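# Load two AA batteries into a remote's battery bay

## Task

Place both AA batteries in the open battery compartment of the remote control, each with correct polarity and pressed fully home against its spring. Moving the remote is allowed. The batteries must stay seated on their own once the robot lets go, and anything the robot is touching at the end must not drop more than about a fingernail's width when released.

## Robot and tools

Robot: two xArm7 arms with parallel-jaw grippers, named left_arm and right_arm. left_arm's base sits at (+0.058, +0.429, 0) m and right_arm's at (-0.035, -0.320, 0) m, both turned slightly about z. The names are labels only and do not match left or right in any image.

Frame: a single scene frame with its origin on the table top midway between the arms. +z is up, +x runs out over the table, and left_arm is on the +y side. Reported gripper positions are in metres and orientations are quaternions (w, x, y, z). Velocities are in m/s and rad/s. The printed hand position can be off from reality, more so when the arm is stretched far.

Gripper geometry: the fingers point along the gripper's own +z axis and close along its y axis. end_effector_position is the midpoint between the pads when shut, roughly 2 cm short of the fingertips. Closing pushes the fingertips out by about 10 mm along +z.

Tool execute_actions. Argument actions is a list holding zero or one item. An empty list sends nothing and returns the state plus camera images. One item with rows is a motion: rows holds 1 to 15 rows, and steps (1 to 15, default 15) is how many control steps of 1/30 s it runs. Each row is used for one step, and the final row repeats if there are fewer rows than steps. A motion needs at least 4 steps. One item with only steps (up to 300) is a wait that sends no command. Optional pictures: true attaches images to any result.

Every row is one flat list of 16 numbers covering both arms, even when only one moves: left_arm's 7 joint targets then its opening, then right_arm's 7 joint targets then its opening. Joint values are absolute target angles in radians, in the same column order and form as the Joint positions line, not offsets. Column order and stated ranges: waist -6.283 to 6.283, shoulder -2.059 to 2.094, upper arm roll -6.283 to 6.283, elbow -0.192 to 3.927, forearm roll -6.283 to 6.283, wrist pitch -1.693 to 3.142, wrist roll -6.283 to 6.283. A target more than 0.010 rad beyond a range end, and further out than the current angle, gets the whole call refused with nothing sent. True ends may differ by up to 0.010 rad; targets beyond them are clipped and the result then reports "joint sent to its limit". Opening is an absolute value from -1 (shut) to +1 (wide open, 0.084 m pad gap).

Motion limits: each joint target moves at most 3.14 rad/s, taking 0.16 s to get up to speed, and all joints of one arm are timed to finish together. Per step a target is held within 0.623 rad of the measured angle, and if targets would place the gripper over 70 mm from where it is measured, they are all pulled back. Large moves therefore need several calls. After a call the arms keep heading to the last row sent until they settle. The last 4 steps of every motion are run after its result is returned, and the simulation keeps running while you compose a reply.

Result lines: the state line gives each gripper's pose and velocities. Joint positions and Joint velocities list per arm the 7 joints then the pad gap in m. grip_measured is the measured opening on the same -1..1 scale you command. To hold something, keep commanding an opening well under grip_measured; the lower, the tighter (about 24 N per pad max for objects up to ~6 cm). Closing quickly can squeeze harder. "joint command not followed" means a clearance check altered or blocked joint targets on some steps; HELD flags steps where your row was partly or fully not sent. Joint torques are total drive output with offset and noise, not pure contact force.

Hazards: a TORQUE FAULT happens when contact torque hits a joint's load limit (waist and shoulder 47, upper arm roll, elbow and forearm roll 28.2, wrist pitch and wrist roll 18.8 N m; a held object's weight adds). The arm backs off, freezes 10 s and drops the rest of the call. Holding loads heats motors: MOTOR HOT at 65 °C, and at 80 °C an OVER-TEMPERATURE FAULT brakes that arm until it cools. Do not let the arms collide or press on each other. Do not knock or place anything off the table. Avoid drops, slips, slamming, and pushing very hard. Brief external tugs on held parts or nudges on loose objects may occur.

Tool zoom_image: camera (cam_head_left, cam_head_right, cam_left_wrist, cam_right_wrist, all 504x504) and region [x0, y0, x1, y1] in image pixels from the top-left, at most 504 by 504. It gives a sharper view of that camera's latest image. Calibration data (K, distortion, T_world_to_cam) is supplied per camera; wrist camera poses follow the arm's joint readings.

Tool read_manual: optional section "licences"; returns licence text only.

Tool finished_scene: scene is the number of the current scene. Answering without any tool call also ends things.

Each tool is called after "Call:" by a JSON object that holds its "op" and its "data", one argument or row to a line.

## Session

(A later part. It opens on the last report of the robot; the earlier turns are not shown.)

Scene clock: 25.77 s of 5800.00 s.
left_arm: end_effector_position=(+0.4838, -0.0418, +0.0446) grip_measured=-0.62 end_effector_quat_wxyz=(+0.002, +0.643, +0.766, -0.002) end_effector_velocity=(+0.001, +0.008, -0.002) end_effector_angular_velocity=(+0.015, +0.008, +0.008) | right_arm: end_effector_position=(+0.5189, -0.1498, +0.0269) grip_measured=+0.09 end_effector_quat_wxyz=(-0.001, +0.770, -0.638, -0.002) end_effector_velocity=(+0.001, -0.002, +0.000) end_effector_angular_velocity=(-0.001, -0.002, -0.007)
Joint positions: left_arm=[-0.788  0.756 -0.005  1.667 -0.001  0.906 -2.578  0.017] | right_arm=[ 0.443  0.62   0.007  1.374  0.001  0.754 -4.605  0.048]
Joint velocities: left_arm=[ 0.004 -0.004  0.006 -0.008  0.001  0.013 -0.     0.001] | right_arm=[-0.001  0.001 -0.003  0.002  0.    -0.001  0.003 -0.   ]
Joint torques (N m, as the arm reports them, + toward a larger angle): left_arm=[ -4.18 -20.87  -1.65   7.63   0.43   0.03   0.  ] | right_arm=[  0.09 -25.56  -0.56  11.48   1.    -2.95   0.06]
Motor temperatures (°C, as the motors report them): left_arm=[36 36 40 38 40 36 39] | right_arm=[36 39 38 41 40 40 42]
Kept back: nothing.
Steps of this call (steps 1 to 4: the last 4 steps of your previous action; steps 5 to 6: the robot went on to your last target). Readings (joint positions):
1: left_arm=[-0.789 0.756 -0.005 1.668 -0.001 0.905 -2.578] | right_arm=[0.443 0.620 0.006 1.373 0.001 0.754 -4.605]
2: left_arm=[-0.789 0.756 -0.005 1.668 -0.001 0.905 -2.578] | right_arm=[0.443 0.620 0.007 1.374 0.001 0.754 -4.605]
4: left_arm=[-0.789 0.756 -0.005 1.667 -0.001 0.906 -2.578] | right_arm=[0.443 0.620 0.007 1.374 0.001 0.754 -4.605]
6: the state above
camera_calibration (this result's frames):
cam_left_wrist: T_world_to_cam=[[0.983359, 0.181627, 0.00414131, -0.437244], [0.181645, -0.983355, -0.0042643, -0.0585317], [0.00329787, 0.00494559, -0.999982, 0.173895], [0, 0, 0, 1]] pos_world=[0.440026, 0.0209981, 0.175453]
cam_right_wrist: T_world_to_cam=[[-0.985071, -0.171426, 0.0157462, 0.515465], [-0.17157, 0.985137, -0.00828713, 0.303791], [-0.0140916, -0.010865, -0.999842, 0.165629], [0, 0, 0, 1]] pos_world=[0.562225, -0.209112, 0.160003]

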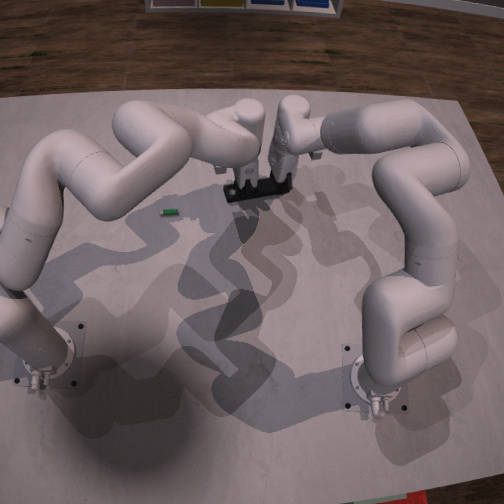

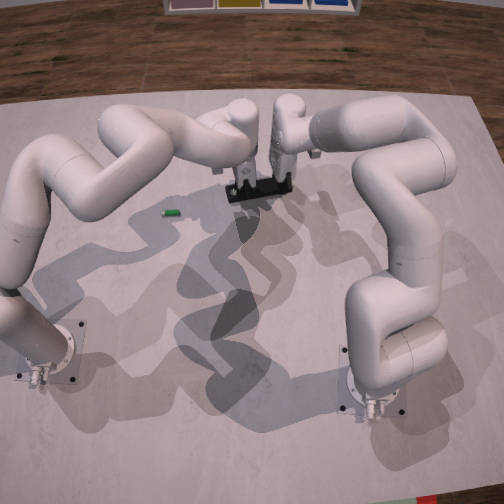

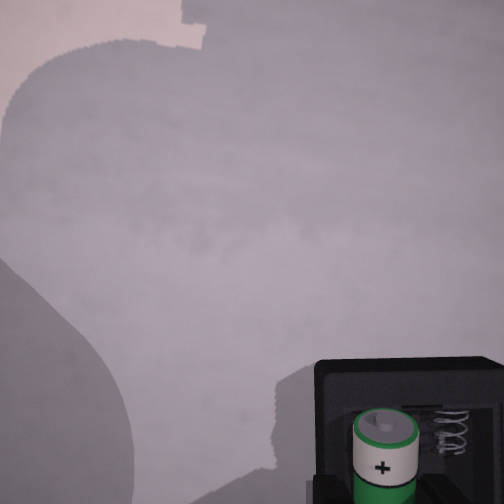

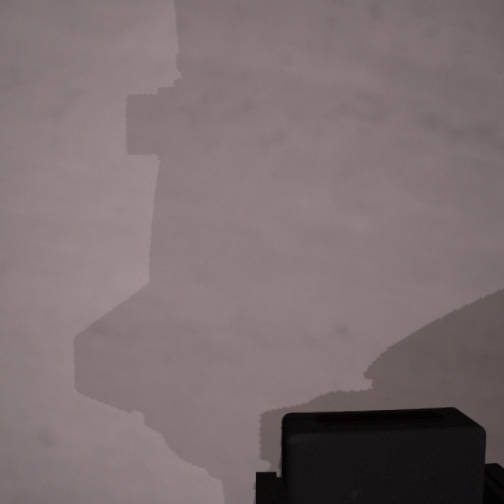

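Call:
{"op": "execute_actions", "data": {
  "actions": [
    {"rows":[[-0.7857,0.7548,0,1.6649,0,0.9101,-2.5777,-0.60,0.439,0.6196,0,1.3738,0,0.7542,-4.605,-0.3]],"steps":10}
  ],
  "pictures": true
}}

Scene clock: 26.17 s of 5800.00 s.
left_arm: end_effector_position=(+0.4855, -0.0386, +0.0445) grip_measured=-0.62 end_effector_quat_wxyz=(+0.001, +0.641, +0.767, -0.001) end_effector_velocity=(+0.004, +0.004, +0.000) end_effector_angular_velocity=(+0.004, -0.002, +0.008) | right_arm: end_effector_position=(+0.5206, -0.1543, +0.0270) grip_measured=+0.09 end_effector_quat_wxyz=(-0.001, +0.768, -0.640, -0.000) end_effector_velocity=(+0.004, -0.016, +0.000) end_effector_angular_velocity=(-0.012, -0.002, -0.019)
Joint positions: left_arm=[-0.787  0.754 -0.001  1.665 -0.     0.91  -2.578  0.017] | right_arm=[ 0.44   0.62   0.002  1.374  0.001  0.754 -4.605  0.048]
Joint velocities: left_arm=[ 0.004 -0.001  0.005  0.     0.001  0.003 -0.    -0.   ] | right_arm=[-0.01  -0.001 -0.016 -0.001 -0.003  0.002 -0.002 -0.   ]
Joint torques (N m, as the arm reports them, + toward a larger angle): left_arm=[ -1.37 -19.87   0.73   7.09   0.79   0.38   0.06] | right_arm=[ -4.78 -26.37  -5.77  10.98  -0.36  -2.09  -0.34]
Motor temperatures (°C, as the motors report them): left_arm=[36 36 40 38 40 36 39] | right_arm=[36 39 38 41 40 40 42]
Steps of this call (steps 1 to 6: the robot went on to your last target; steps 7 to 12: the first 6 steps of this action). Readings (joint positions):
7: left_arm=[-0.787 0.755 -0.003 1.666 -0.001 0.909 -2.578] | right_arm=[0.442 0.620 0.005 1.374 0.001 0.754 -4.605]
8: left_arm=[-0.787 0.755 -0.002 1.666 -0.001 0.909 -2.578] | right_arm=[0.442 0.620 0.005 1.374 0.001 0.754 -4.604]
10: left_arm=[-0.787 0.755 -0.002 1.666 -0.000 0.909 -2.578] | right_arm=[0.441 0.620 0.003 1.374 0.001 0.753 -4.604]
12: the state above
camera_calibration (this result's frames):
cam_left_wrist: T_world_to_cam=[[0.98264, 0.185467, 0.00453915, -0.438993], [0.185502, -0.982601, -0.0091221, -0.057282], [0.00276832, 0.00980576, -0.999948, 0.174161], [0, 0, 0, 1]] pos_world=[0.441516, 0.0234258, 0.175622]
cam_right_wrist: T_world_to_cam=[[-0.986283, -0.164412, 0.0146626, 0.518059], [-0.164585, 0.986295, -0.0115331, 0.305193], [-0.0125655, -0.0137881, -0.999826, 0.164389], [0, 0, 0, 1]] pos_world=[0.563249, -0.213568, 0.160284]

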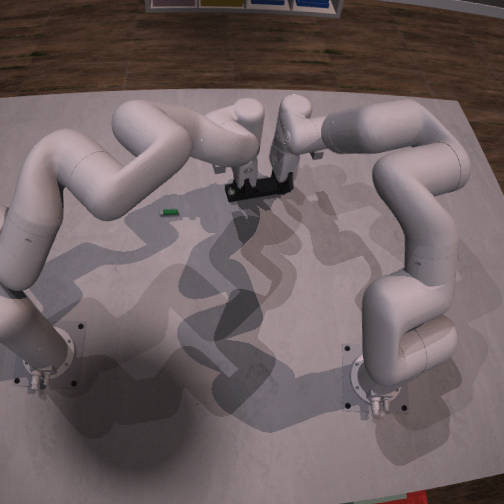

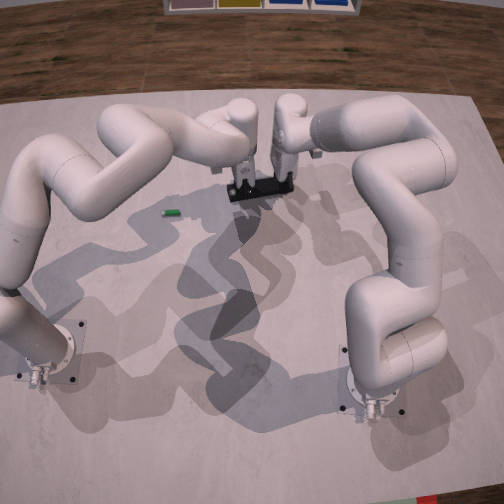

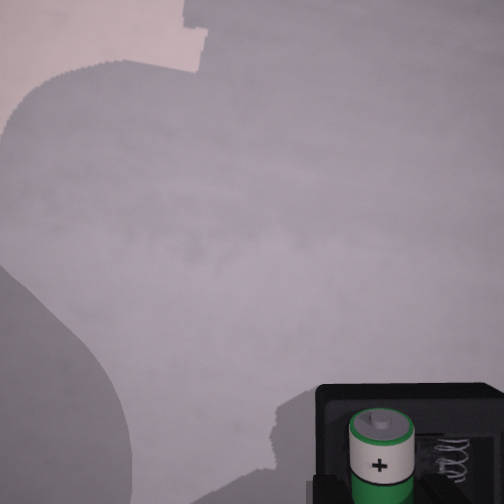

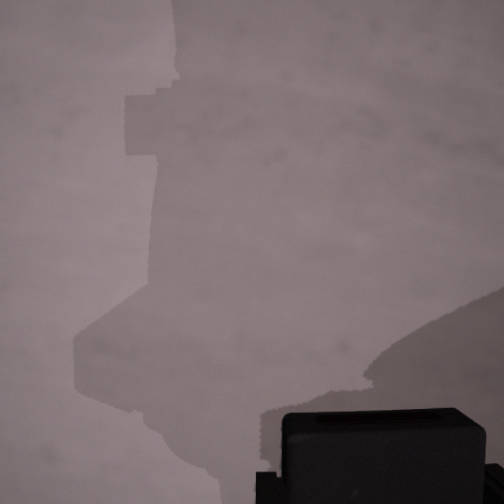

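Call:
{"op": "execute_actions", "data": {
  "actions": [
    {"rows":[[-0.7857,0.7548,0,1.6649,0,0.9101,-2.5777,-0.5,0.439,0.6196,0,1.3738,0,0.7542,-4.605,-0.3],[-0.7857,0.7548,0,1.6649,0,0.9101,-2.5777,-0.4,0.439,0.6196,0,1.3738,0,0.7542,-4.605,-0.3],[-0.7857,0.750,0,1.666,0,0.916,-2.5777,-0.35,0.439,0.6196,0,1.3738,0,0.7542,-4.605,-0.3],[-0.7857,0.742,0,1.668,0,0.926,-2.5777,-0.35,0.439,0.6196,0,1.3738,0,0.7542,-4.605,-0.3],[-0.7857,0.733,0,1.671,0,0.938,-2.5777,-0.35,0.439,0.6196,0,1.3738,0,0.7542,-4.605,-0.3],[-0.7857,0.724,0,1.673,0,0.949,-2.5777,-0.35,0.439,0.6196,0,1.3738,0,0.7542,-4.605,-0.3],[-0.7857,0.7173,0,1.6749,0,0.9576,-2.5777,-0.35,0.439,0.6196,0,1.3738,0,0.7542,-4.605,-0.3],[-0.782,0.704,0,1.656,0,0.952,-2.38,-0.5,0.439,0.6196,0,1.3738,0,0.7542,-4.605,-0.3],[-0.778,0.691,0,1.636,0,0.945,-2.18,-0.65,0.439,0.6196,0,1.3738,0,0.7542,-4.605,-0.3],[-0.774,0.678,0,1.617,0,0.939,-1.98,-0.8,0.439,0.6196,0,1.3738,0,0.7542,-4.605,-0.3],[-0.771,0.665,0,1.598,0,0.933,-1.78,-0.9,0.439,0.6196,0,1.3738,0,0.7542,-4.605,-0.3],[-0.767,0.652,0,1.579,0,0.926,-1.58,-1,0.439,0.6196,0,1.3738,0,0.7542,-4.605,-0.3],[-0.763,0.639,0,1.560,0,0.920,-1.38,-1,0.439,0.6196,0,1.3738,0,0.7542,-4.605,-0.3],[-0.760,0.626,0,1.540,0,0.914,-1.18,-1,0.439,0.6196,0,1.3738,0,0.7542,-4.605,-0.3],[-0.7563,0.6137,0,1.5213,0,0.9076,-0.9868,-1,0.439,0.6196,0,1.3738,0,0.7542,-4.605,-0.3]],"steps":15}
  ]
}}

Call:
{"op": "execute_actions", "data": {
  "actions": [
    {"steps":14}
  ],
  "pictures": true
}}

Scene clock: 28.47 s of 5800.00 s.
left_arm: end_effector_position=(+0.4862, -0.0361, +0.0698) grip_measured=-0.86 end_effector_quat_wxyz=(+0.002, +0.668, +0.744, -0.000) end_effector_velocity=(+0.016, -0.007, +0.094) end_effector_angular_velocity=(-0.121, -0.108, -1.555) | right_arm: end_effector_position=(+0.5219, -0.1589, +0.0272) grip_measured=+0.09 end_effector_quat_wxyz=(+0.000, +0.766, -0.642, +0.001) end_effector_velocity=(-0.006, +0.019, -0.001) end_effector_angular_velocity=(+0.013, +0.006, +0.026)
Joint positions: left_arm=[-0.784  0.709  0.     1.665  0.     0.953 -2.503  0.006] | right_arm=[ 0.437  0.619 -0.003  1.374 -0.001  0.754 -4.605  0.048]
Joint velocities: left_arm=[ 0.022 -0.209 -0.011 -0.105 -0.001 -0.059  1.57  -0.145] | right_arm=[ 0.011  0.002  0.021 -0.001  0.002 -0.     0.001 -0.   ]
Joint torques (N m, as the arm reports them, + toward a larger angle): left_arm=[ -0.27 -21.51   0.94   8.65   0.66  -0.67   1.75] | right_arm=[  0.95 -26.3   -0.13  10.65   0.37  -1.73  -0.39]
Motor temperatures (°C, as the motors report them): left_arm=[36 36 40 38 40 35 39] | right_arm=[36 39 38 41 40 40 42]
Steps of this call (steps 1 to 4: the last 4 steps of your previous action; steps 5 to 15: the robot went on to your last target; steps 16 to 58: nothing new was sent; steps 59 to 69: the first 11 steps of this action). Readings (joint positions):
59: left_arm=[-0.786 0.755 0.000 1.665 0.000 0.910 -2.578] | right_arm=[0.439 0.620 -0.000 1.374 -0.000 0.754 -4.605]
60: left_arm=[-0.785 0.755 0.001 1.665 0.001 0.910 -2.578] | right_arm=[0.439 0.619 -0.000 1.374 -0.000 0.755 -4.605]
62: left_arm=[-0.784 0.755 0.003 1.664 0.001 0.913 -2.578] | right_arm=[0.439 0.619 -0.001 1.373 -0.000 0.755 -4.605]
66: left_arm=[-0.785 0.733 0.002 1.664 0.000 0.950 -2.577] | right_arm=[0.437 0.619 -0.004 1.374 -0.001 0.754 -4.605]
69: the state above

Scene clock: 28.93 s of 5800.00 s.
left_arm: end_effector_position=(+0.4803, -0.0059, +0.0748) grip_measured=-1.00 end_effector_quat_wxyz=(+0.000, +0.985, +0.171, -0.000) end_effector_velocity=(-0.011, +0.006, +0.000) end_effector_angular_velocity=(-0.003, +0.006, -2.275) | right_arm: end_effector_position=(+0.5209, -0.1562, +0.0270) grip_measured=+0.09 end_effector_quat_wxyz=(+0.000, +0.767, -0.641, +0.000) end_effector_velocity=(-0.000, +0.000, +0.000) end_effector_angular_velocity=(+0.001, +0.000, -0.001)
Joint positions: left_arm=[-0.757  0.617 -0.     1.526  0.     0.909 -1.143  0.   ] | right_arm=[ 0.439  0.62  -0.     1.374 -0.     0.754 -4.605  0.048]
Joint velocities: left_arm=[ 0.005 -0.038 -0.01  -0.061 -0.001 -0.021  2.272  0.   ] | right_arm=[-0.001 -0.     0.001  0.     0.     0.     0.    -0.   ]
Joint torques (N m, as the arm reports them, + toward a larger angle): left_arm=[ -1.39 -24.08   0.1   11.07   0.88  -1.03  -1.22] | right_arm=[  0.53 -26.35  -0.58  10.79   0.44  -1.79  -0.29]
Motor temperatures (°C, as the motors report them): left_arm=[36 36 40 38 40 35 39] | right_arm=[36 39 38 41 40 40 42]
Kept back: nothing.
Steps of this call (steps 1 to 4: the last 4 steps of your previous action; steps 5 to 14: the robot went on to your last target). Readings (joint positions):
1: left_arm=[-0.783 0.702 -0.000 1.660 0.000 0.951 -2.440] | right_arm=[0.438 0.619 -0.002 1.374 -0.000 0.754 -4.605]
2: left_arm=[-0.782 0.695 -0.000 1.651 0.000 0.947 -2.356] | right_arm=[0.438 0.619 -0.002 1.374 -0.000 0.754 -4.605]
4: left_arm=[-0.776 0.678 -0.000 1.623 0.000 0.939 -2.160] | right_arm=[0.439 0.620 -0.001 1.374 -0.000 0.754 -4.605]
8: left_arm=[-0.762 0.636 0.001 1.556 0.000 0.919 -1.744] | right_arm=[0.439 0.620 -0.000 1.374 -0.000 0.754 -4.605]
14: the state above
camera_calibration (this result's frames):
cam_left_wrist: T_world_to_cam=[[0.344711, -0.938697, 0.00468282, -0.140388], [-0.938637, -0.344742, -0.0106161, 0.519905], [0.0115796, -0.000735994, -0.999933, 0.199884], [0, 0, 0, 1]] pos_world=[0.534081, 0.0475985, 0.206048]
cam_right_wrist: T_world_to_cam=[[-0.986573, -0.162626, 0.0150667, 0.518492], [-0.162826, 0.986567, -0.013141, 0.306303], [-0.0127272, -0.0154178, -0.9998, 0.164241], [0, 0, 0, 1]] pos_world=[0.563494, -0.215336, 0.160421]

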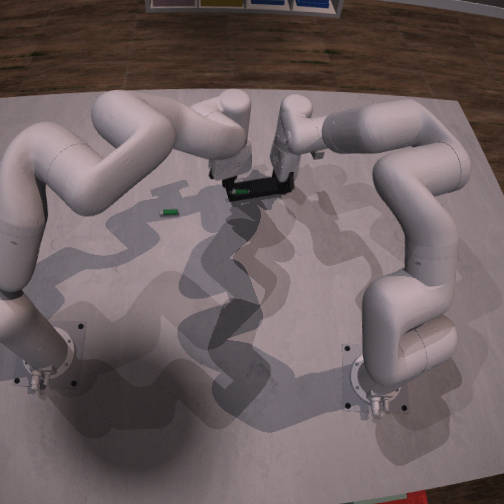

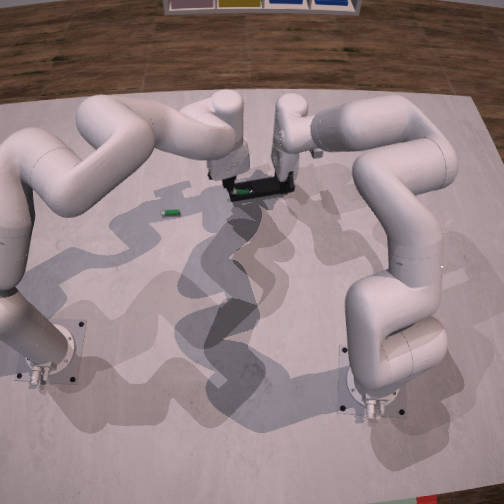

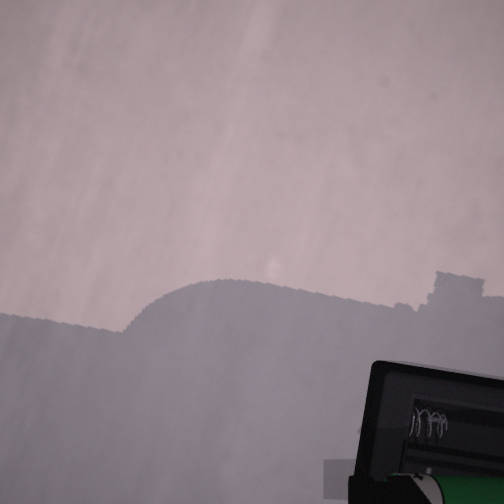

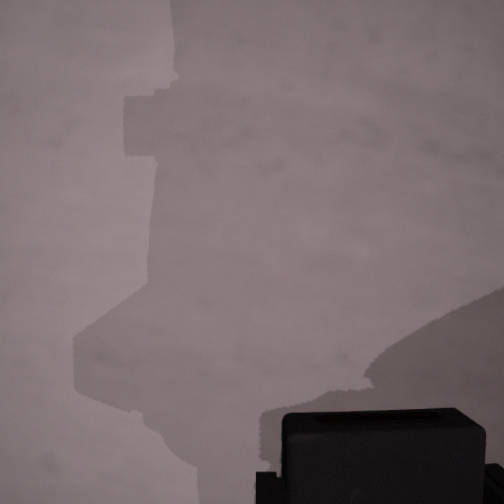

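Call:
{"op": "execute_actions", "data": {
  "actions": []
}}

Call:
{"op": "zoom_image", "data": {
  "camera": "cam_left_wrist",
  "region": [300,340,504,504]
}}

Call:
{"op": "zoom_image", "data": {
  "camera": "cam_head_left",
  "region": [200,150,290,210]
}}

Scene clock: 29.07 s of 5800.00 s.
left_arm: end_effector_position=(+0.4800, -0.0051, +0.0749) grip_measured=-1.00 end_effector_quat_wxyz=(-0.000, +0.995, +0.099, -0.000) end_effector_velocity=(+0.002, +0.004, -0.000) end_effector_angular_velocity=(+0.002, -0.002, -0.203) | right_arm: end_effector_position=(+0.5209, -0.1562, +0.0270) grip_measured=+0.09 end_effector_quat_wxyz=(+0.000, +0.767, -0.641, +0.000) end_effector_velocity=(-0.000, -0.000, +0.000) end_effector_angular_velocity=(+0.000, +0.000, -0.001)
Joint positions: left_arm=[-0.757  0.614 -0.     1.522 -0.     0.908 -0.996  0.   ] | right_arm=[ 0.439  0.62  -0.     1.374 -0.     0.754 -4.605  0.048]
Joint velocities: left_arm=[ 0.003 -0.004  0.004 -0.006  0.    -0.002  0.209  0.   ] | right_arm=[-0.    -0.     0.    -0.     0.    -0.     0.001  0.   ]
Joint torques (N m, as the arm reports them, + toward a larger angle): left_arm=[ -2.06 -23.63  -0.01  10.85   0.46  -0.89  -0.39] | right_arm=[  0.49 -26.46  -0.61  10.73   0.42  -1.76  -0.37]
Motor temperatures (°C, as the motors report them): left_arm=[36 36 40 38 40 35 39] | right_arm=[36 39 38 41 40 40 42]
Kept back: nothing.
Steps of this call (steps 1 to 4: the robot went on to your last target). Readings (joint positions):
1: left_arm=[-0.757 0.616 -0.001 1.524 0.000 0.908 -1.077] | right_arm=[0.439 0.620 -0.000 1.374 -0.000 0.754 -4.605]
2: left_arm=[-0.757 0.615 -0.001 1.523 -0.000 0.908 -1.031] | right_arm=[0.439 0.620 -0.000 1.374 -0.000 0.754 -4.605]
4: the state above
camera_calibration (this result's frames):
cam_left_wrist: T_world_to_cam=[[0.204473, -0.978861, 0.00460615, -0.0724185], [-0.978808, -0.204511, -0.010524, 0.539905], [0.0112435, -0.00235666, -0.999934, 0.200107], [0, 0, 0, 1]] pos_world=[0.541021, 0.0400005, 0.206109]
cam_right_wrist: T_world_to_cam=[[-0.986556, -0.162725, 0.0150796, 0.518456], [-0.162924, 0.986552, -0.0130973, 0.306279], [-0.0127455, -0.0153781, -0.999801, 0.164254], [0, 0, 0, 1]] pos_world=[0.56348, -0.215269, 0.160415]

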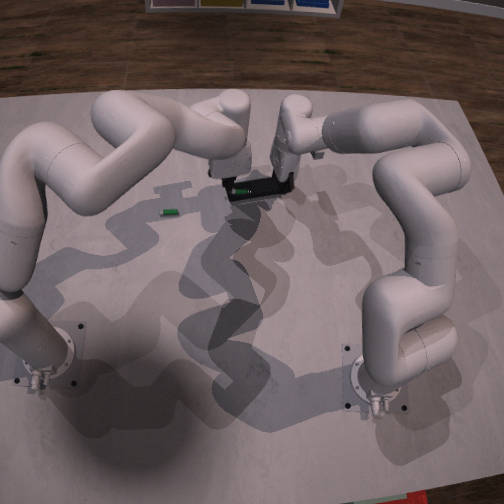

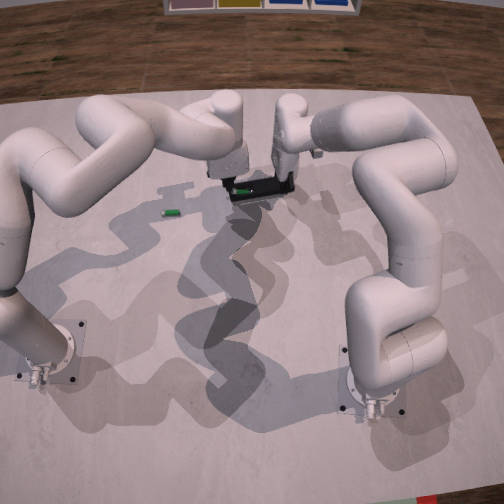

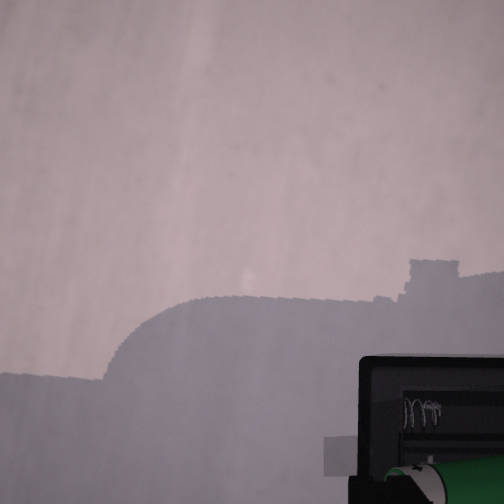

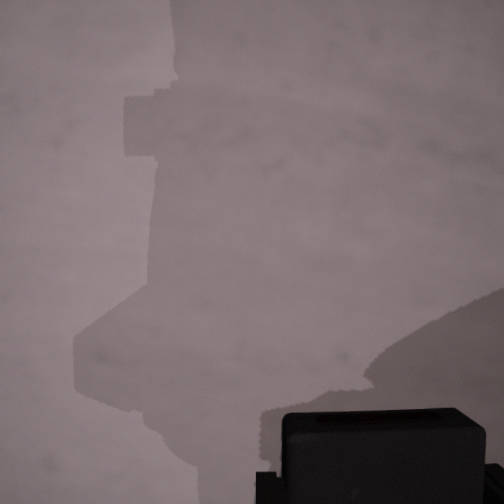

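Region (300, 340, 504, 504) of cam_left_wrist's 504x504 image, scaled by 2.471, with more detail than that image has; it fills the top 405 rows of this view, and the rest is white.

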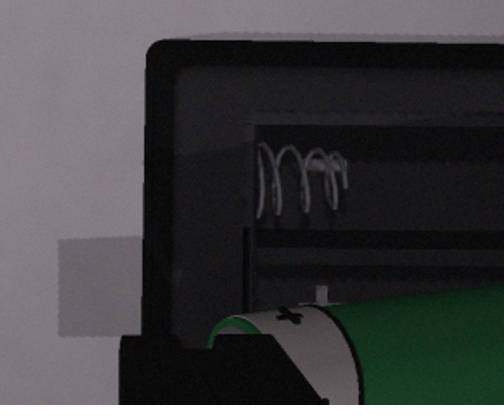

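Region (200, 150, 290, 210) of cam_head_left's 504x504 image, scaled by 5.600, with more detail than that image has.

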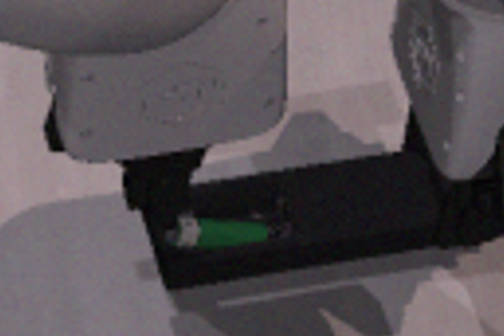

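Call:
{"op": "execute_actions", "data": {
  "actions": [
    {"rows":[[-0.7555,0.611,0,1.516,0,0.9055,-0.986,-1,0.439,0.6196,0,1.3738,0,0.7542,-4.605,-0.3],[-0.7545,0.607,0,1.510,0,0.903,-0.985,-1,0.439,0.6196,0,1.3738,0,0.7542,-4.605,-0.3],[-0.7535,0.6037,0,1.5043,0,0.9006,-0.984,-1,0.439,0.6196,0,1.3738,0,0.7542,-4.605,-0.3],[-0.7535,0.608,0,1.503,0,0.895,-0.984,-1,0.439,0.6196,0,1.3738,0,0.7542,-4.605,-0.3],[-0.7535,0.613,0,1.5014,0,0.8884,-0.984,-1,0.439,0.6196,0,1.3738,0,0.7542,-4.605,-0.3],[-0.7535,0.618,0,1.4998,0,0.8818,-0.984,-1,0.439,0.6196,0,1.3738,0,0.7542,-4.605,-0.3],[-0.7535,0.623,0,1.4982,0,0.8752,-0.984,-1,0.439,0.6196,0,1.3738,0,0.7542,-4.605,-0.3],[-0.7535,0.628,0,1.4966,0,0.8686,-0.984,-1,0.439,0.6196,0,1.3738,0,0.7542,-4.605,-0.3],[-0.7535,0.6315,0,1.4954,0,0.8639,-0.984,-1,0.439,0.6196,0,1.3738,0,0.7542,-4.605,-0.3],[-0.7535,0.6338,0,1.4947,0,0.8609,-0.984,-1,0.439,0.6196,0,1.3738,0,0.7542,-4.605,-0.3]],"steps":15}
  ]
}}

Call:
{"op": "execute_actions", "data": {
  "actions": [
    {"steps":5}
  ],
  "pictures": true
}}

Call:
{"op": "zoom_image", "data": {
  "camera": "cam_left_wrist",
  "region": [300,340,504,504]
}}

Call:
{"op": "zoom_image", "data": {
  "camera": "cam_head_right",
  "region": [200,150,290,210]
}}

Scene clock: 30.07 s of 5800.00 s.
left_arm: end_effector_position=(+0.4786, -0.0007, +0.0566) grip_measured=-1.00 end_effector_quat_wxyz=(-0.001, +0.996, +0.094, -0.001) end_effector_velocity=(-0.015, +0.011, -0.075) end_effector_angular_velocity=(+0.040, +0.043, -0.006) | right_arm: end_effector_position=(+0.5209, -0.1561, +0.0270) grip_measured=+0.09 end_effector_quat_wxyz=(+0.000, +0.768, -0.641, -0.000) end_effector_velocity=(-0.000, -0.000, -0.000) end_effector_angular_velocity=(-0.001, +0.000, -0.000)
Joint positions: left_arm=[-0.753  0.632 -0.     1.494 -0.     0.865 -0.984  0.   ] | right_arm=[ 0.439  0.62  -0.     1.374 -0.     0.754 -4.605  0.048]
Joint velocities: left_arm=[-0.002  0.104 -0.004 -0.049 -0.001 -0.095  0.001  0.   ] | right_arm=[-0.001  0.001  0.     0.    -0.001  0.     0.001  0.   ]
Joint torques (N m, as the arm reports them, + toward a larger angle): left_arm=[ -1.51 -27.01   0.21  11.63   0.84  -1.02   0.2 ] | right_arm=[  0.58 -26.43  -0.4   10.77   0.46  -1.8   -0.29]
Motor temperatures (°C, as the motors report them): left_arm=[36 36 40 38 40 35 39] | right_arm=[36 39 38 41 40 40 42]
Steps of this call (steps 1 to 15: the robot went on to your last target; steps 16 to 19: nothing new was sent; steps 20 to 30: the first 11 steps of this action). Readings (joint positions):
20: left_arm=[-0.756 0.614 -0.000 1.521 0.000 0.907 -0.987] | right_arm=[0.439 0.620 -0.000 1.374 -0.000 0.754 -4.605]
21: left_arm=[-0.756 0.613 -0.000 1.519 0.000 0.906 -0.986] | right_arm=[0.439 0.620 -0.000 1.374 -0.000 0.754 -4.605]
23: left_arm=[-0.755 0.607 -0.000 1.510 -0.000 0.903 -0.985] | right_arm=[0.439 0.620 -0.000 1.374 -0.000 0.754 -4.605]
27: left_arm=[-0.753 0.617 0.000 1.501 0.000 0.881 -0.984] | right_arm=[0.439 0.620 -0.000 1.374 -0.000 0.754 -4.605]
30: the state above

Scene clock: 30.23 s of 5800.00 s.
left_arm: end_effector_position=(+0.4793, -0.0014, +0.0561) grip_measured=-1.00 end_effector_quat_wxyz=(+0.000, +0.996, +0.094, -0.000) end_effector_velocity=(+0.011, -0.011, +0.022) end_effector_angular_velocity=(-0.037, -0.035, +0.001) | right_arm: end_effector_position=(+0.5209, -0.1561, +0.0270) grip_measured=+0.09 end_effector_quat_wxyz=(+0.000, +0.768, -0.641, -0.000) end_effector_velocity=(+0.000, -0.000, +0.000) end_effector_angular_velocity=(+0.000, +0.000, -0.002)
Joint positions: left_arm=[-0.754  0.634 -0.     1.495  0.     0.861 -0.984  0.   ] | right_arm=[ 0.439  0.62  -0.     1.374 -0.     0.754 -4.605  0.048]
Joint velocities: left_arm=[-0.    -0.022  0.001  0.022 -0.001 -0.007  0.     0.   ] | right_arm=[-0.    -0.    -0.     0.     0.     0.     0.001 -0.   ]
Joint torques (N m, as the arm reports them, + toward a larger angle): left_arm=[ -1.7  -23.22  -0.04  10.33   0.77  -0.96   0.21] | right_arm=[  0.41 -26.41  -0.58  10.84   0.47  -1.77  -0.36]
Motor temperatures (°C, as the motors report them): left_arm=[36 36 40 38 40 35 39] | right_arm=[36 39 38 41 40 40 42]
Kept back: nothing.
Steps of this call (steps 1 to 4: the last 4 steps of your previous action; step 5: the robot went on to your last target). Readings (joint positions):
1: left_arm=[-0.754 0.635 -0.000 1.493 -0.000 0.863 -0.984] | right_arm=[0.439 0.620 -0.000 1.374 -0.000 0.754 -4.605]
2: left_arm=[-0.754 0.636 -0.000 1.493 -0.000 0.862 -0.984] | right_arm=[0.439 0.620 -0.000 1.374 -0.000 0.754 -4.605]
4: left_arm=[-0.754 0.635 -0.000 1.494 -0.000 0.861 -0.984] | right_arm=[0.439 0.620 -0.000 1.374 -0.000 0.754 -4.605]
5: the state above
camera_calibration (this result's frames):
cam_left_wrist: T_world_to_cam=[[0.195933, -0.980606, 0.00474433, -0.064507], [-0.98055, -0.195974, -0.0107943, 0.540563], [0.0115147, -0.00253708, -0.99993, 0.181223], [0, 0, 0, 1]] pos_world=[0.540601, 0.0431403, 0.187351]
cam_right_wrist: T_world_to_cam=[[-0.986548, -0.162773, 0.0150749, 0.518443], [-0.162972, 0.986544, -0.0130784, 0.306269], [-0.0127432, -0.0153593, -0.999801, 0.16426], [0, 0, 0, 1]] pos_world=[0.563476, -0.215236, 0.160418]

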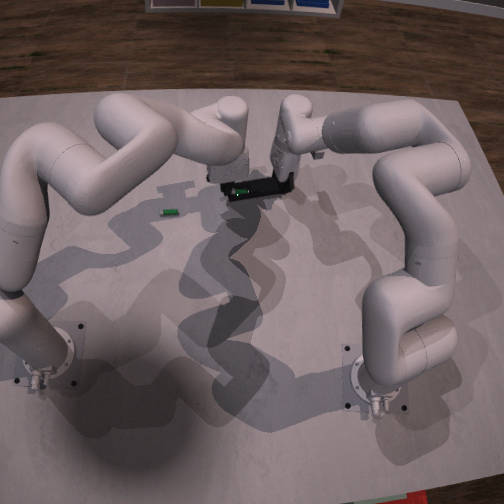

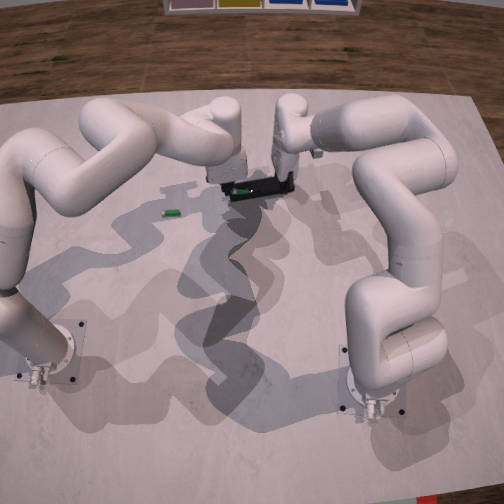

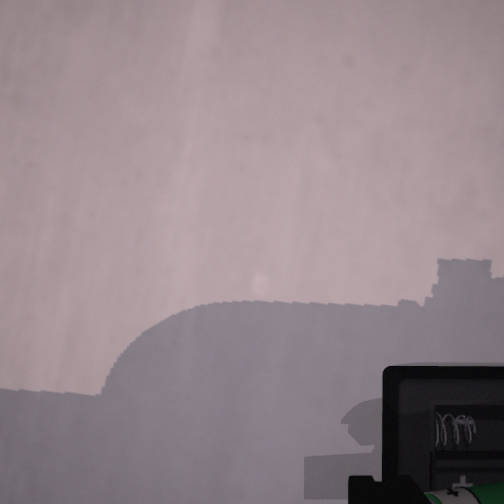

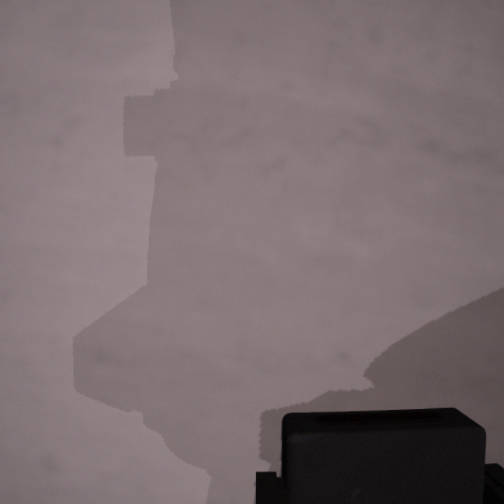

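Region (300, 340, 504, 504) of cam_left_wrist's 504x504 image, scaled by 2.471, with more detail than that image has; it fills the top 405 rows of this view, and the rest is white.

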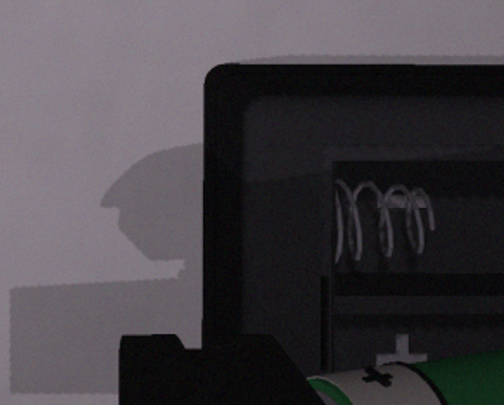

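Region (200, 150, 290, 210) of cam_head_right's 504x504 image, scaled by 5.600, with more detail than that image has.

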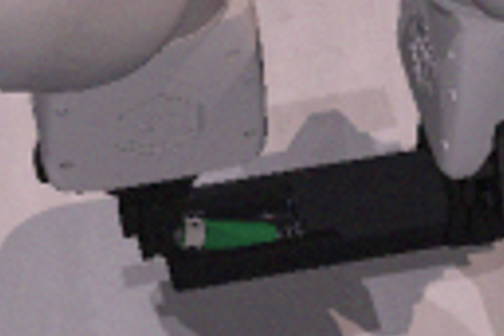

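Call:
{"op": "execute_actions", "data": {
  "actions": [
    {"rows":[[-0.7543,0.6367,0,1.4996,0,0.8629,-0.9848,-1,0.439,0.6196,0,1.3738,0,0.7542,-4.605,-0.3],[-0.7551,0.6396,0,1.5045,0,0.8649,-0.9856,-1,0.439,0.6196,0,1.3738,0,0.7542,-4.605,-0.3],[-0.7559,0.6425,0,1.5094,0,0.8669,-0.9864,-1,0.439,0.6196,0,1.3738,0,0.7542,-4.605,-0.3],[-0.7567,0.6454,0,1.5143,0,0.8689,-0.9872,-1,0.439,0.6196,0,1.3738,0,0.7542,-4.605,-0.3],[-0.7575,0.6483,0,1.5192,0,0.8709,-0.988,-1,0.439,0.6196,0,1.3738,0,0.7542,-4.605,-0.3],[-0.7583,0.6512,0,1.5241,0,0.8729,-0.9888,-1,0.439,0.6196,0,1.3738,0,0.7542,-4.605,-0.3],[-0.7591,0.6541,0,1.529,0,0.8749,-0.9896,-1,0.439,0.6196,0,1.3738,0,0.7542,-4.605,-0.3],[-0.7599,0.657,0,1.5339,0,0.8769,-0.9904,-1,0.439,0.6196,0,1.3738,0,0.7542,-4.605,-0.3],[-0.7607,0.6599,0,1.5388,0,0.8789,-0.9912,-1,0.439,0.6196,0,1.3738,0,0.7542,-4.605,-0.3],[-0.7615,0.6628,0,1.5437,0,0.8809,-0.992,-1,0.439,0.6196,0,1.3738,0,0.7542,-4.605,-0.3],[-0.7623,0.6657,0,1.5486,0,0.8829,-0.9928,-1,0.439,0.6196,0,1.3738,0,0.7542,-4.605,-0.3],[-0.7631,0.6686,0,1.5535,0,0.8849,-0.9936,-1,0.439,0.6196,0,1.3738,0,0.7542,-4.605,-0.3],[-0.7639,0.6715,0,1.5584,0,0.8869,-0.9944,-1,0.439,0.6196,0,1.3738,0,0.7542,-4.605,-0.3]],"steps":15}
  ]
}}

Call:
{"op": "execute_actions", "data": {
  "actions": [
    {"steps":5}
  ],
  "pictures": true
}}

Call:
{"op": "zoom_image", "data": {
  "camera": "cam_left_wrist",
  "region": [300,340,504,504]
}}

Call:
{"op": "zoom_image", "data": {
  "camera": "cam_head_right",
  "region": [200,150,290,210]
}}

Scene clock: 31.30 s of 5800.00 s.
left_arm: end_effector_position=(+0.4818, -0.0104, +0.0559) grip_measured=-1.00 end_effector_quat_wxyz=(+0.000, +0.996, +0.094, -0.000) end_effector_velocity=(+0.009, -0.028, -0.001) end_effector_angular_velocity=(+0.003, +0.001, +0.002) | right_arm: end_effector_position=(+0.5209, -0.1561, +0.0270) grip_measured=+0.09 end_effector_quat_wxyz=(-0.000, +0.768, -0.641, -0.000) end_effector_velocity=(+0.000, +0.000, +0.000) end_effector_angular_velocity=(-0.000, -0.001, -0.000)
Joint positions: left_arm=[-0.761  0.66  -0.     1.539 -0.     0.879 -0.991  0.   ] | right_arm=[ 0.439  0.62   0.     1.374  0.     0.754 -4.605  0.048]
Joint velocities: left_arm=[-0.023  0.086  0.002  0.144  0.     0.06  -0.024  0.   ] | right_arm=[ 0.    -0.     0.     0.    -0.    -0.     0.001 -0.   ]
Joint torques (N m, as the arm reports them, + toward a larger angle): left_arm=[ -1.59 -23.9    0.21  10.98   0.76  -0.96   0.21] | right_arm=[  0.44 -26.4   -0.59  10.81   0.38  -1.84  -0.35]
Motor temperatures (°C, as the motors report them): left_arm=[36 36 40 38 40 35 39] | right_arm=[36 39 38 41 40 40 42]
Steps of this call (steps 1 to 15: the robot went on to your last target; steps 16 to 21: nothing new was sent; steps 22 to 32: the first 11 steps of this action). Readings (joint positions):
22: left_arm=[-0.754 0.634 0.000 1.495 -0.000 0.861 -0.984] | right_arm=[0.439 0.620 -0.000 1.374 -0.000 0.754 -4.605]
23: left_arm=[-0.754 0.635 0.000 1.497 -0.000 0.862 -0.984] | right_arm=[0.439 0.620 -0.000 1.374 -0.000 0.754 -4.605]
25: left_arm=[-0.755 0.640 0.000 1.505 0.000 0.865 -0.986] | right_arm=[0.439 0.620 -0.000 1.374 -0.000 0.754 -4.605]
29: left_arm=[-0.758 0.651 -0.000 1.524 -0.000 0.873 -0.989] | right_arm=[0.439 0.620 -0.000 1.374 -0.000 0.754 -4.605]
32: the state above

Scene clock: 31.47 s of 5800.00 s.
left_arm: end_effector_position=(+0.4829, -0.0137, +0.0556) grip_measured=-1.00 end_effector_quat_wxyz=(-0.000, +0.996, +0.094, -0.000) end_effector_velocity=(+0.001, -0.002, -0.002) end_effector_angular_velocity=(+0.005, +0.005, +0.004) | right_arm: end_effector_position=(+0.5210, -0.1568, +0.0270) grip_measured=+0.09 end_effector_quat_wxyz=(+0.000, +0.767, -0.641, +0.000) end_effector_velocity=(+0.002, -0.005, +0.001) end_effector_angular_velocity=(-0.003, -0.002, -0.007)
Joint positions: left_arm=[-0.764  0.671  0.     1.557  0.     0.887 -0.994  0.   ] | right_arm=[ 0.439  0.62  -0.001  1.374 -0.     0.754 -4.605  0.048]
Joint velocities: left_arm=[-0.002  0.014  0.001  0.018 -0.001  0.011 -0.004  0.   ] | right_arm=[-0.004 -0.001 -0.005 -0.    -0.    -0.    -0.001 -0.   ]
Joint torques (N m, as the arm reports them, + toward a larger angle): left_arm=[ -2.58 -24.96  -0.24  11.19   0.47  -1.12   0.02] | right_arm=[  1.83 -26.3    0.74  10.86   0.57  -1.85  -0.33]
Motor temperatures (°C, as the motors report them): left_arm=[36 36 40 38 40 35 39] | right_arm=[36 39 38 41 40 40 42]
Kept back: nothing.
Steps of this call (steps 1 to 4: the last 4 steps of your previous action; step 5: the robot went on to your last target). Readings (joint positions):
1: left_arm=[-0.762 0.663 -0.000 1.544 -0.000 0.881 -0.992] | right_arm=[0.439 0.620 0.000 1.374 0.000 0.754 -4.605]
2: left_arm=[-0.762 0.666 -0.000 1.549 0.000 0.883 -0.993] | right_arm=[0.439 0.620 -0.000 1.374 -0.000 0.754 -4.605]
4: left_arm=[-0.764 0.670 0.000 1.556 0.000 0.886 -0.994] | right_arm=[0.439 0.620 -0.000 1.374 -0.000 0.754 -4.605]
5: the state above
camera_calibration (this result's frames):
cam_left_wrist: T_world_to_cam=[[0.19624, -0.980548, 0.00386849, -0.0773188], [-0.980492, -0.19627, -0.0106051, 0.541678], [0.011158, -0.00171189, -0.999936, 0.18089], [0, 0, 0, 1]] pos_world=[0.544266, 0.0308102, 0.186922]
cam_right_wrist: T_world_to_cam=[[-0.986676, -0.161985, 0.0151848, 0.518651], [-0.162192, 0.986666, -0.013567, 0.306521], [-0.0127846, -0.0158491, -0.999793, 0.16415], [0, 0, 0, 1]] pos_world=[0.563555, -0.215818, 0.160399]

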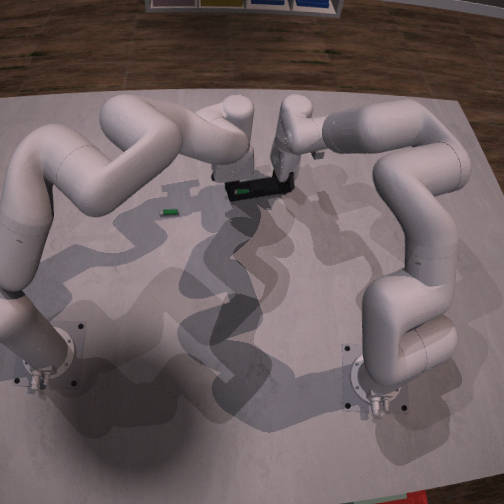

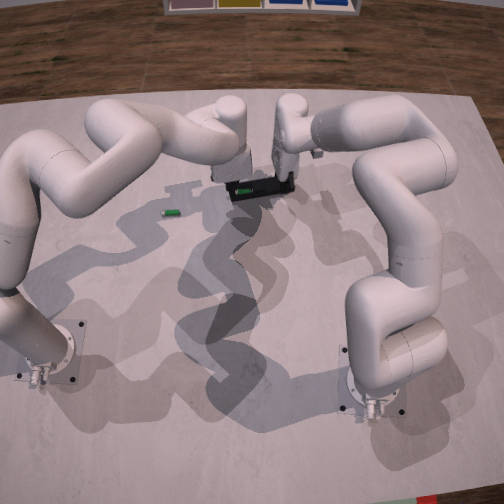

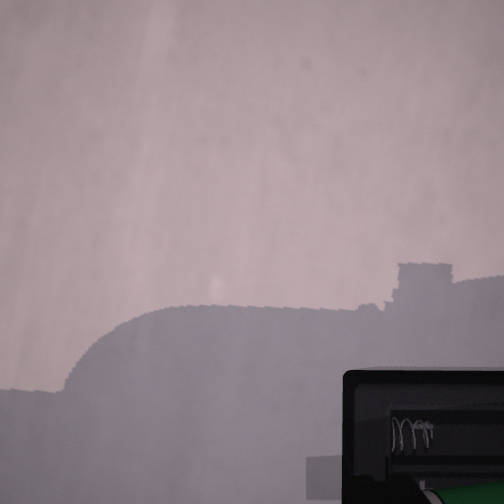

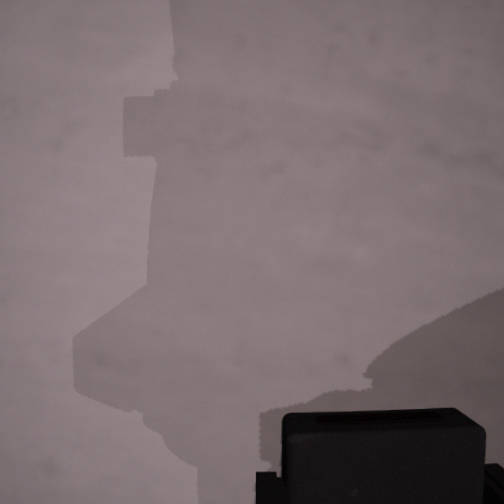

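Region (300, 340, 504, 504) of cam_left_wrist's 504x504 image, scaled by 2.471, with more detail than that image has; it fills the top 405 rows of this view, and the rest is white.

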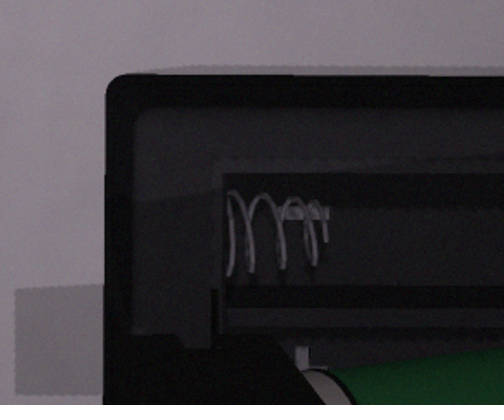

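Region (200, 150, 290, 210) of cam_head_right's 504x504 image, scaled by 5.600, with more detail than that image has.

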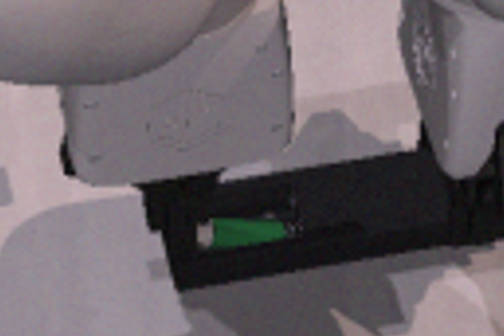

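Call:
{"op": "execute_actions", "data": {
  "actions": [
    {"rows":[[-0.7647,0.6744,0,1.5633,0,0.8889,-0.9952,-1,0.439,0.6196,0,1.3738,0,0.7542,-4.605,-0.3],[-0.7655,0.6773,0,1.5682,0,0.8909,-0.996,-1,0.439,0.6196,0,1.3738,0,0.7542,-4.605,-0.3],[-0.7663,0.6802,0,1.5731,0,0.8929,-0.9968,-1,0.439,0.6196,0,1.3738,0,0.7542,-4.605,-0.3],[-0.7671,0.6831,0,1.578,0,0.8949,-0.9976,-1,0.439,0.6196,0,1.3738,0,0.7542,-4.605,-0.3],[-0.7679,0.686,0,1.5829,0,0.8969,-0.9984,-1,0.439,0.6196,0,1.3738,0,0.7542,-4.605,-0.3]],"steps":10}
  ]
}}

Call:
{"op": "execute_actions", "data": {
  "actions": [
    {"steps":5}
  ],
  "pictures": true
}}

Call:
{"op": "zoom_image", "data": {
  "camera": "cam_left_wrist",
  "region": [300,340,504,504]
}}

Call:
{"op": "zoom_image", "data": {
  "camera": "cam_head_right",
  "region": [200,150,290,210]
}}

Scene clock: 31.93 s of 5800.00 s.
left_arm: end_effector_position=(+0.4843, -0.0173, +0.0557) grip_measured=-1.00 end_effector_quat_wxyz=(-0.001, +0.996, +0.095, -0.000) end_effector_velocity=(+0.006, -0.022, -0.004) end_effector_angular_velocity=(+0.005, +0.002, -0.002) | right_arm: end_effector_position=(+0.5210, -0.1569, +0.0270) grip_measured=+0.09 end_effector_quat_wxyz=(+0.000, +0.767, -0.641, +0.000) end_effector_velocity=(+0.003, -0.008, +0.001) end_effector_angular_velocity=(-0.007, -0.003, -0.008)
Joint positions: left_arm=[-0.767  0.683  0.001  1.578  0.     0.896 -0.998  0.   ] | right_arm=[ 0.439  0.62  -0.001  1.374 -0.     0.754 -4.605  0.048]
Joint velocities: left_arm=[-0.019  0.077  0.002  0.119  0.001  0.048 -0.016  0.   ] | right_arm=[-0.005 -0.001 -0.008  0.001 -0.004  0.001 -0.001  0.   ]
Joint torques (N m, as the arm reports them, + toward a larger angle): left_arm=[ -3.75 -25.76  -1.76  10.78   0.12  -1.54   0.1 ] | right_arm=[  3.65 -26.31   2.36  10.93   0.95  -2.05  -0.32]
Motor temperatures (°C, as the motors report them): left_arm=[36 36 40 38 40 35 39] | right_arm=[36 39 38 41 40 40 42]
Steps of this call (steps 1 to 8: the robot went on to your last target; steps 9 to 14: the first 6 steps of this action). Readings (joint positions):
9: left_arm=[-0.764 0.671 0.000 1.558 0.000 0.887 -0.994] | right_arm=[0.439 0.620 -0.000 1.374 -0.000 0.754 -4.605]
10: left_arm=[-0.764 0.673 0.000 1.560 0.000 0.888 -0.995] | right_arm=[0.439 0.620 -0.000 1.374 -0.000 0.754 -4.605]
12: left_arm=[-0.765 0.677 0.001 1.568 0.000 0.892 -0.996] | right_arm=[0.439 0.620 -0.000 1.374 -0.000 0.754 -4.605]
14: the state above

Scene clock: 32.10 s of 5800.00 s.
left_arm: end_effector_position=(+0.4844, -0.0184, +0.0555) grip_measured=-1.00 end_effector_quat_wxyz=(-0.001, +0.996, +0.095, -0.000) end_effector_velocity=(+0.002, -0.002, +0.003) end_effector_angular_velocity=(-0.008, -0.004, +0.002) | right_arm: end_effector_position=(+0.5212, -0.1574, +0.0270) grip_measured=+0.09 end_effector_quat_wxyz=(+0.000, +0.767, -0.642, +0.000) end_effector_velocity=(+0.000, +0.000, +0.000) end_effector_angular_velocity=(+0.000, -0.001, +0.002)
Joint positions: left_arm=[-0.768  0.686  0.001  1.582  0.     0.897 -0.998  0.   ] | right_arm=[ 0.438  0.62  -0.001  1.374 -0.     0.754 -4.605  0.048]
Joint velocities: left_arm=[ 0.001 -0.002 -0.001  0.005 -0.003 -0.002 -0.     0.   ] | right_arm=[-0.     0.     0.001  0.001 -0.001 -0.    -0.001  0.   ]
Joint torques (N m, as the arm reports them, + toward a larger angle): left_arm=[ -4.74 -24.75  -1.96  11.84   0.31  -1.6    0.21] | right_arm=[  5.07 -26.51   3.76  10.92   1.09  -2.01  -0.27]
Motor temperatures (°C, as the motors report them): left_arm=[36 36 40 38 40 35 39] | right_arm=[36 39 38 41 40 40 42]
Kept back: nothing.
Steps of this call (steps 1 to 4: the last 4 steps of your previous action; step 5: the robot went on to your last target). Readings (joint positions):
1: left_arm=[-0.767 0.685 0.001 1.581 0.000 0.897 -0.998] | right_arm=[0.438 0.620 -0.001 1.374 -0.000 0.754 -4.605]
2: left_arm=[-0.767 0.686 0.001 1.582 0.000 0.897 -0.998] | right_arm=[0.438 0.620 -0.001 1.374 -0.000 0.754 -4.605]
4: left_arm=[-0.768 0.686 0.001 1.582 0.000 0.897 -0.998] | right_arm=[0.438 0.620 -0.001 1.374 -0.000 0.754 -4.605]
5: the state above
camera_calibration (this result's frames):
cam_left_wrist: T_world_to_cam=[[0.196756, -0.980446, 0.00345452, -0.0824083], [-0.98039, -0.196782, -0.0106266, 0.542141], [0.0110986, -0.00129594, -0.999938, 0.180779], [0, 0, 0, 1]] pos_world=[0.545717, 0.0261208, 0.186814]
cam_right_wrist: T_world_to_cam=[[-0.986809, -0.161176, 0.0151761, 0.518911], [-0.161389, 0.986791, -0.0140334, 0.306779], [-0.0127138, -0.0162975, -0.999786, 0.16404], [0, 0, 0, 1]] pos_world=[0.563662, -0.216417, 0.160435]

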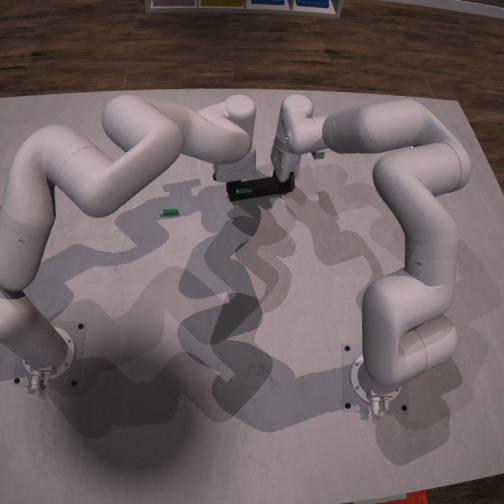

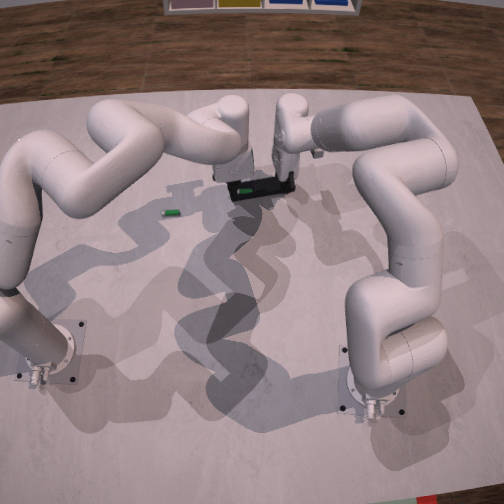

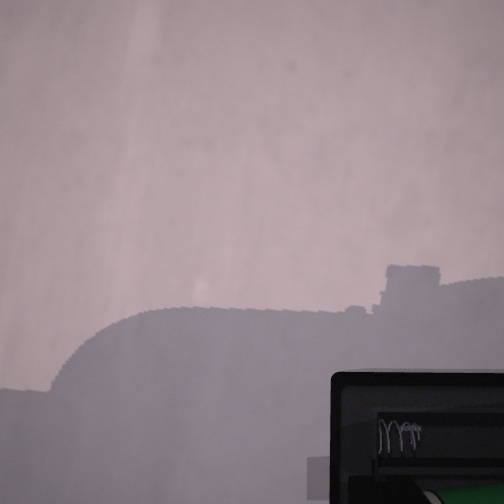

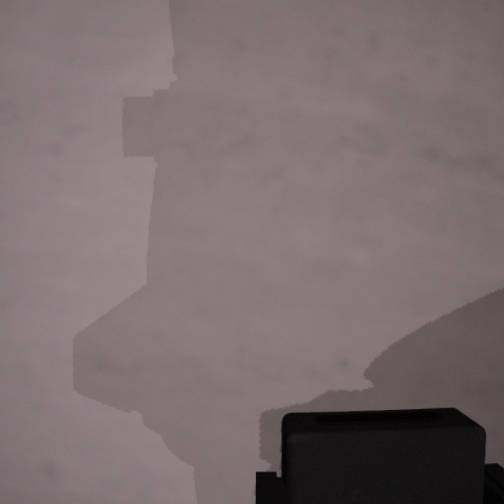

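Region (300, 340, 504, 504) of cam_left_wrist's 504x504 image, scaled by 2.471, with more detail than that image has; it fills the top 405 rows of this view, and the rest is white.

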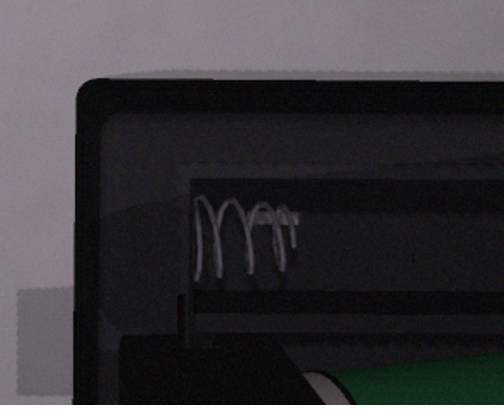

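Region (200, 150, 290, 210) of cam_head_right's 504x504 image, scaled by 5.600, with more detail than that image has.

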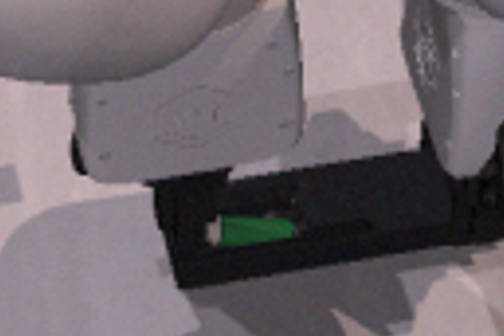

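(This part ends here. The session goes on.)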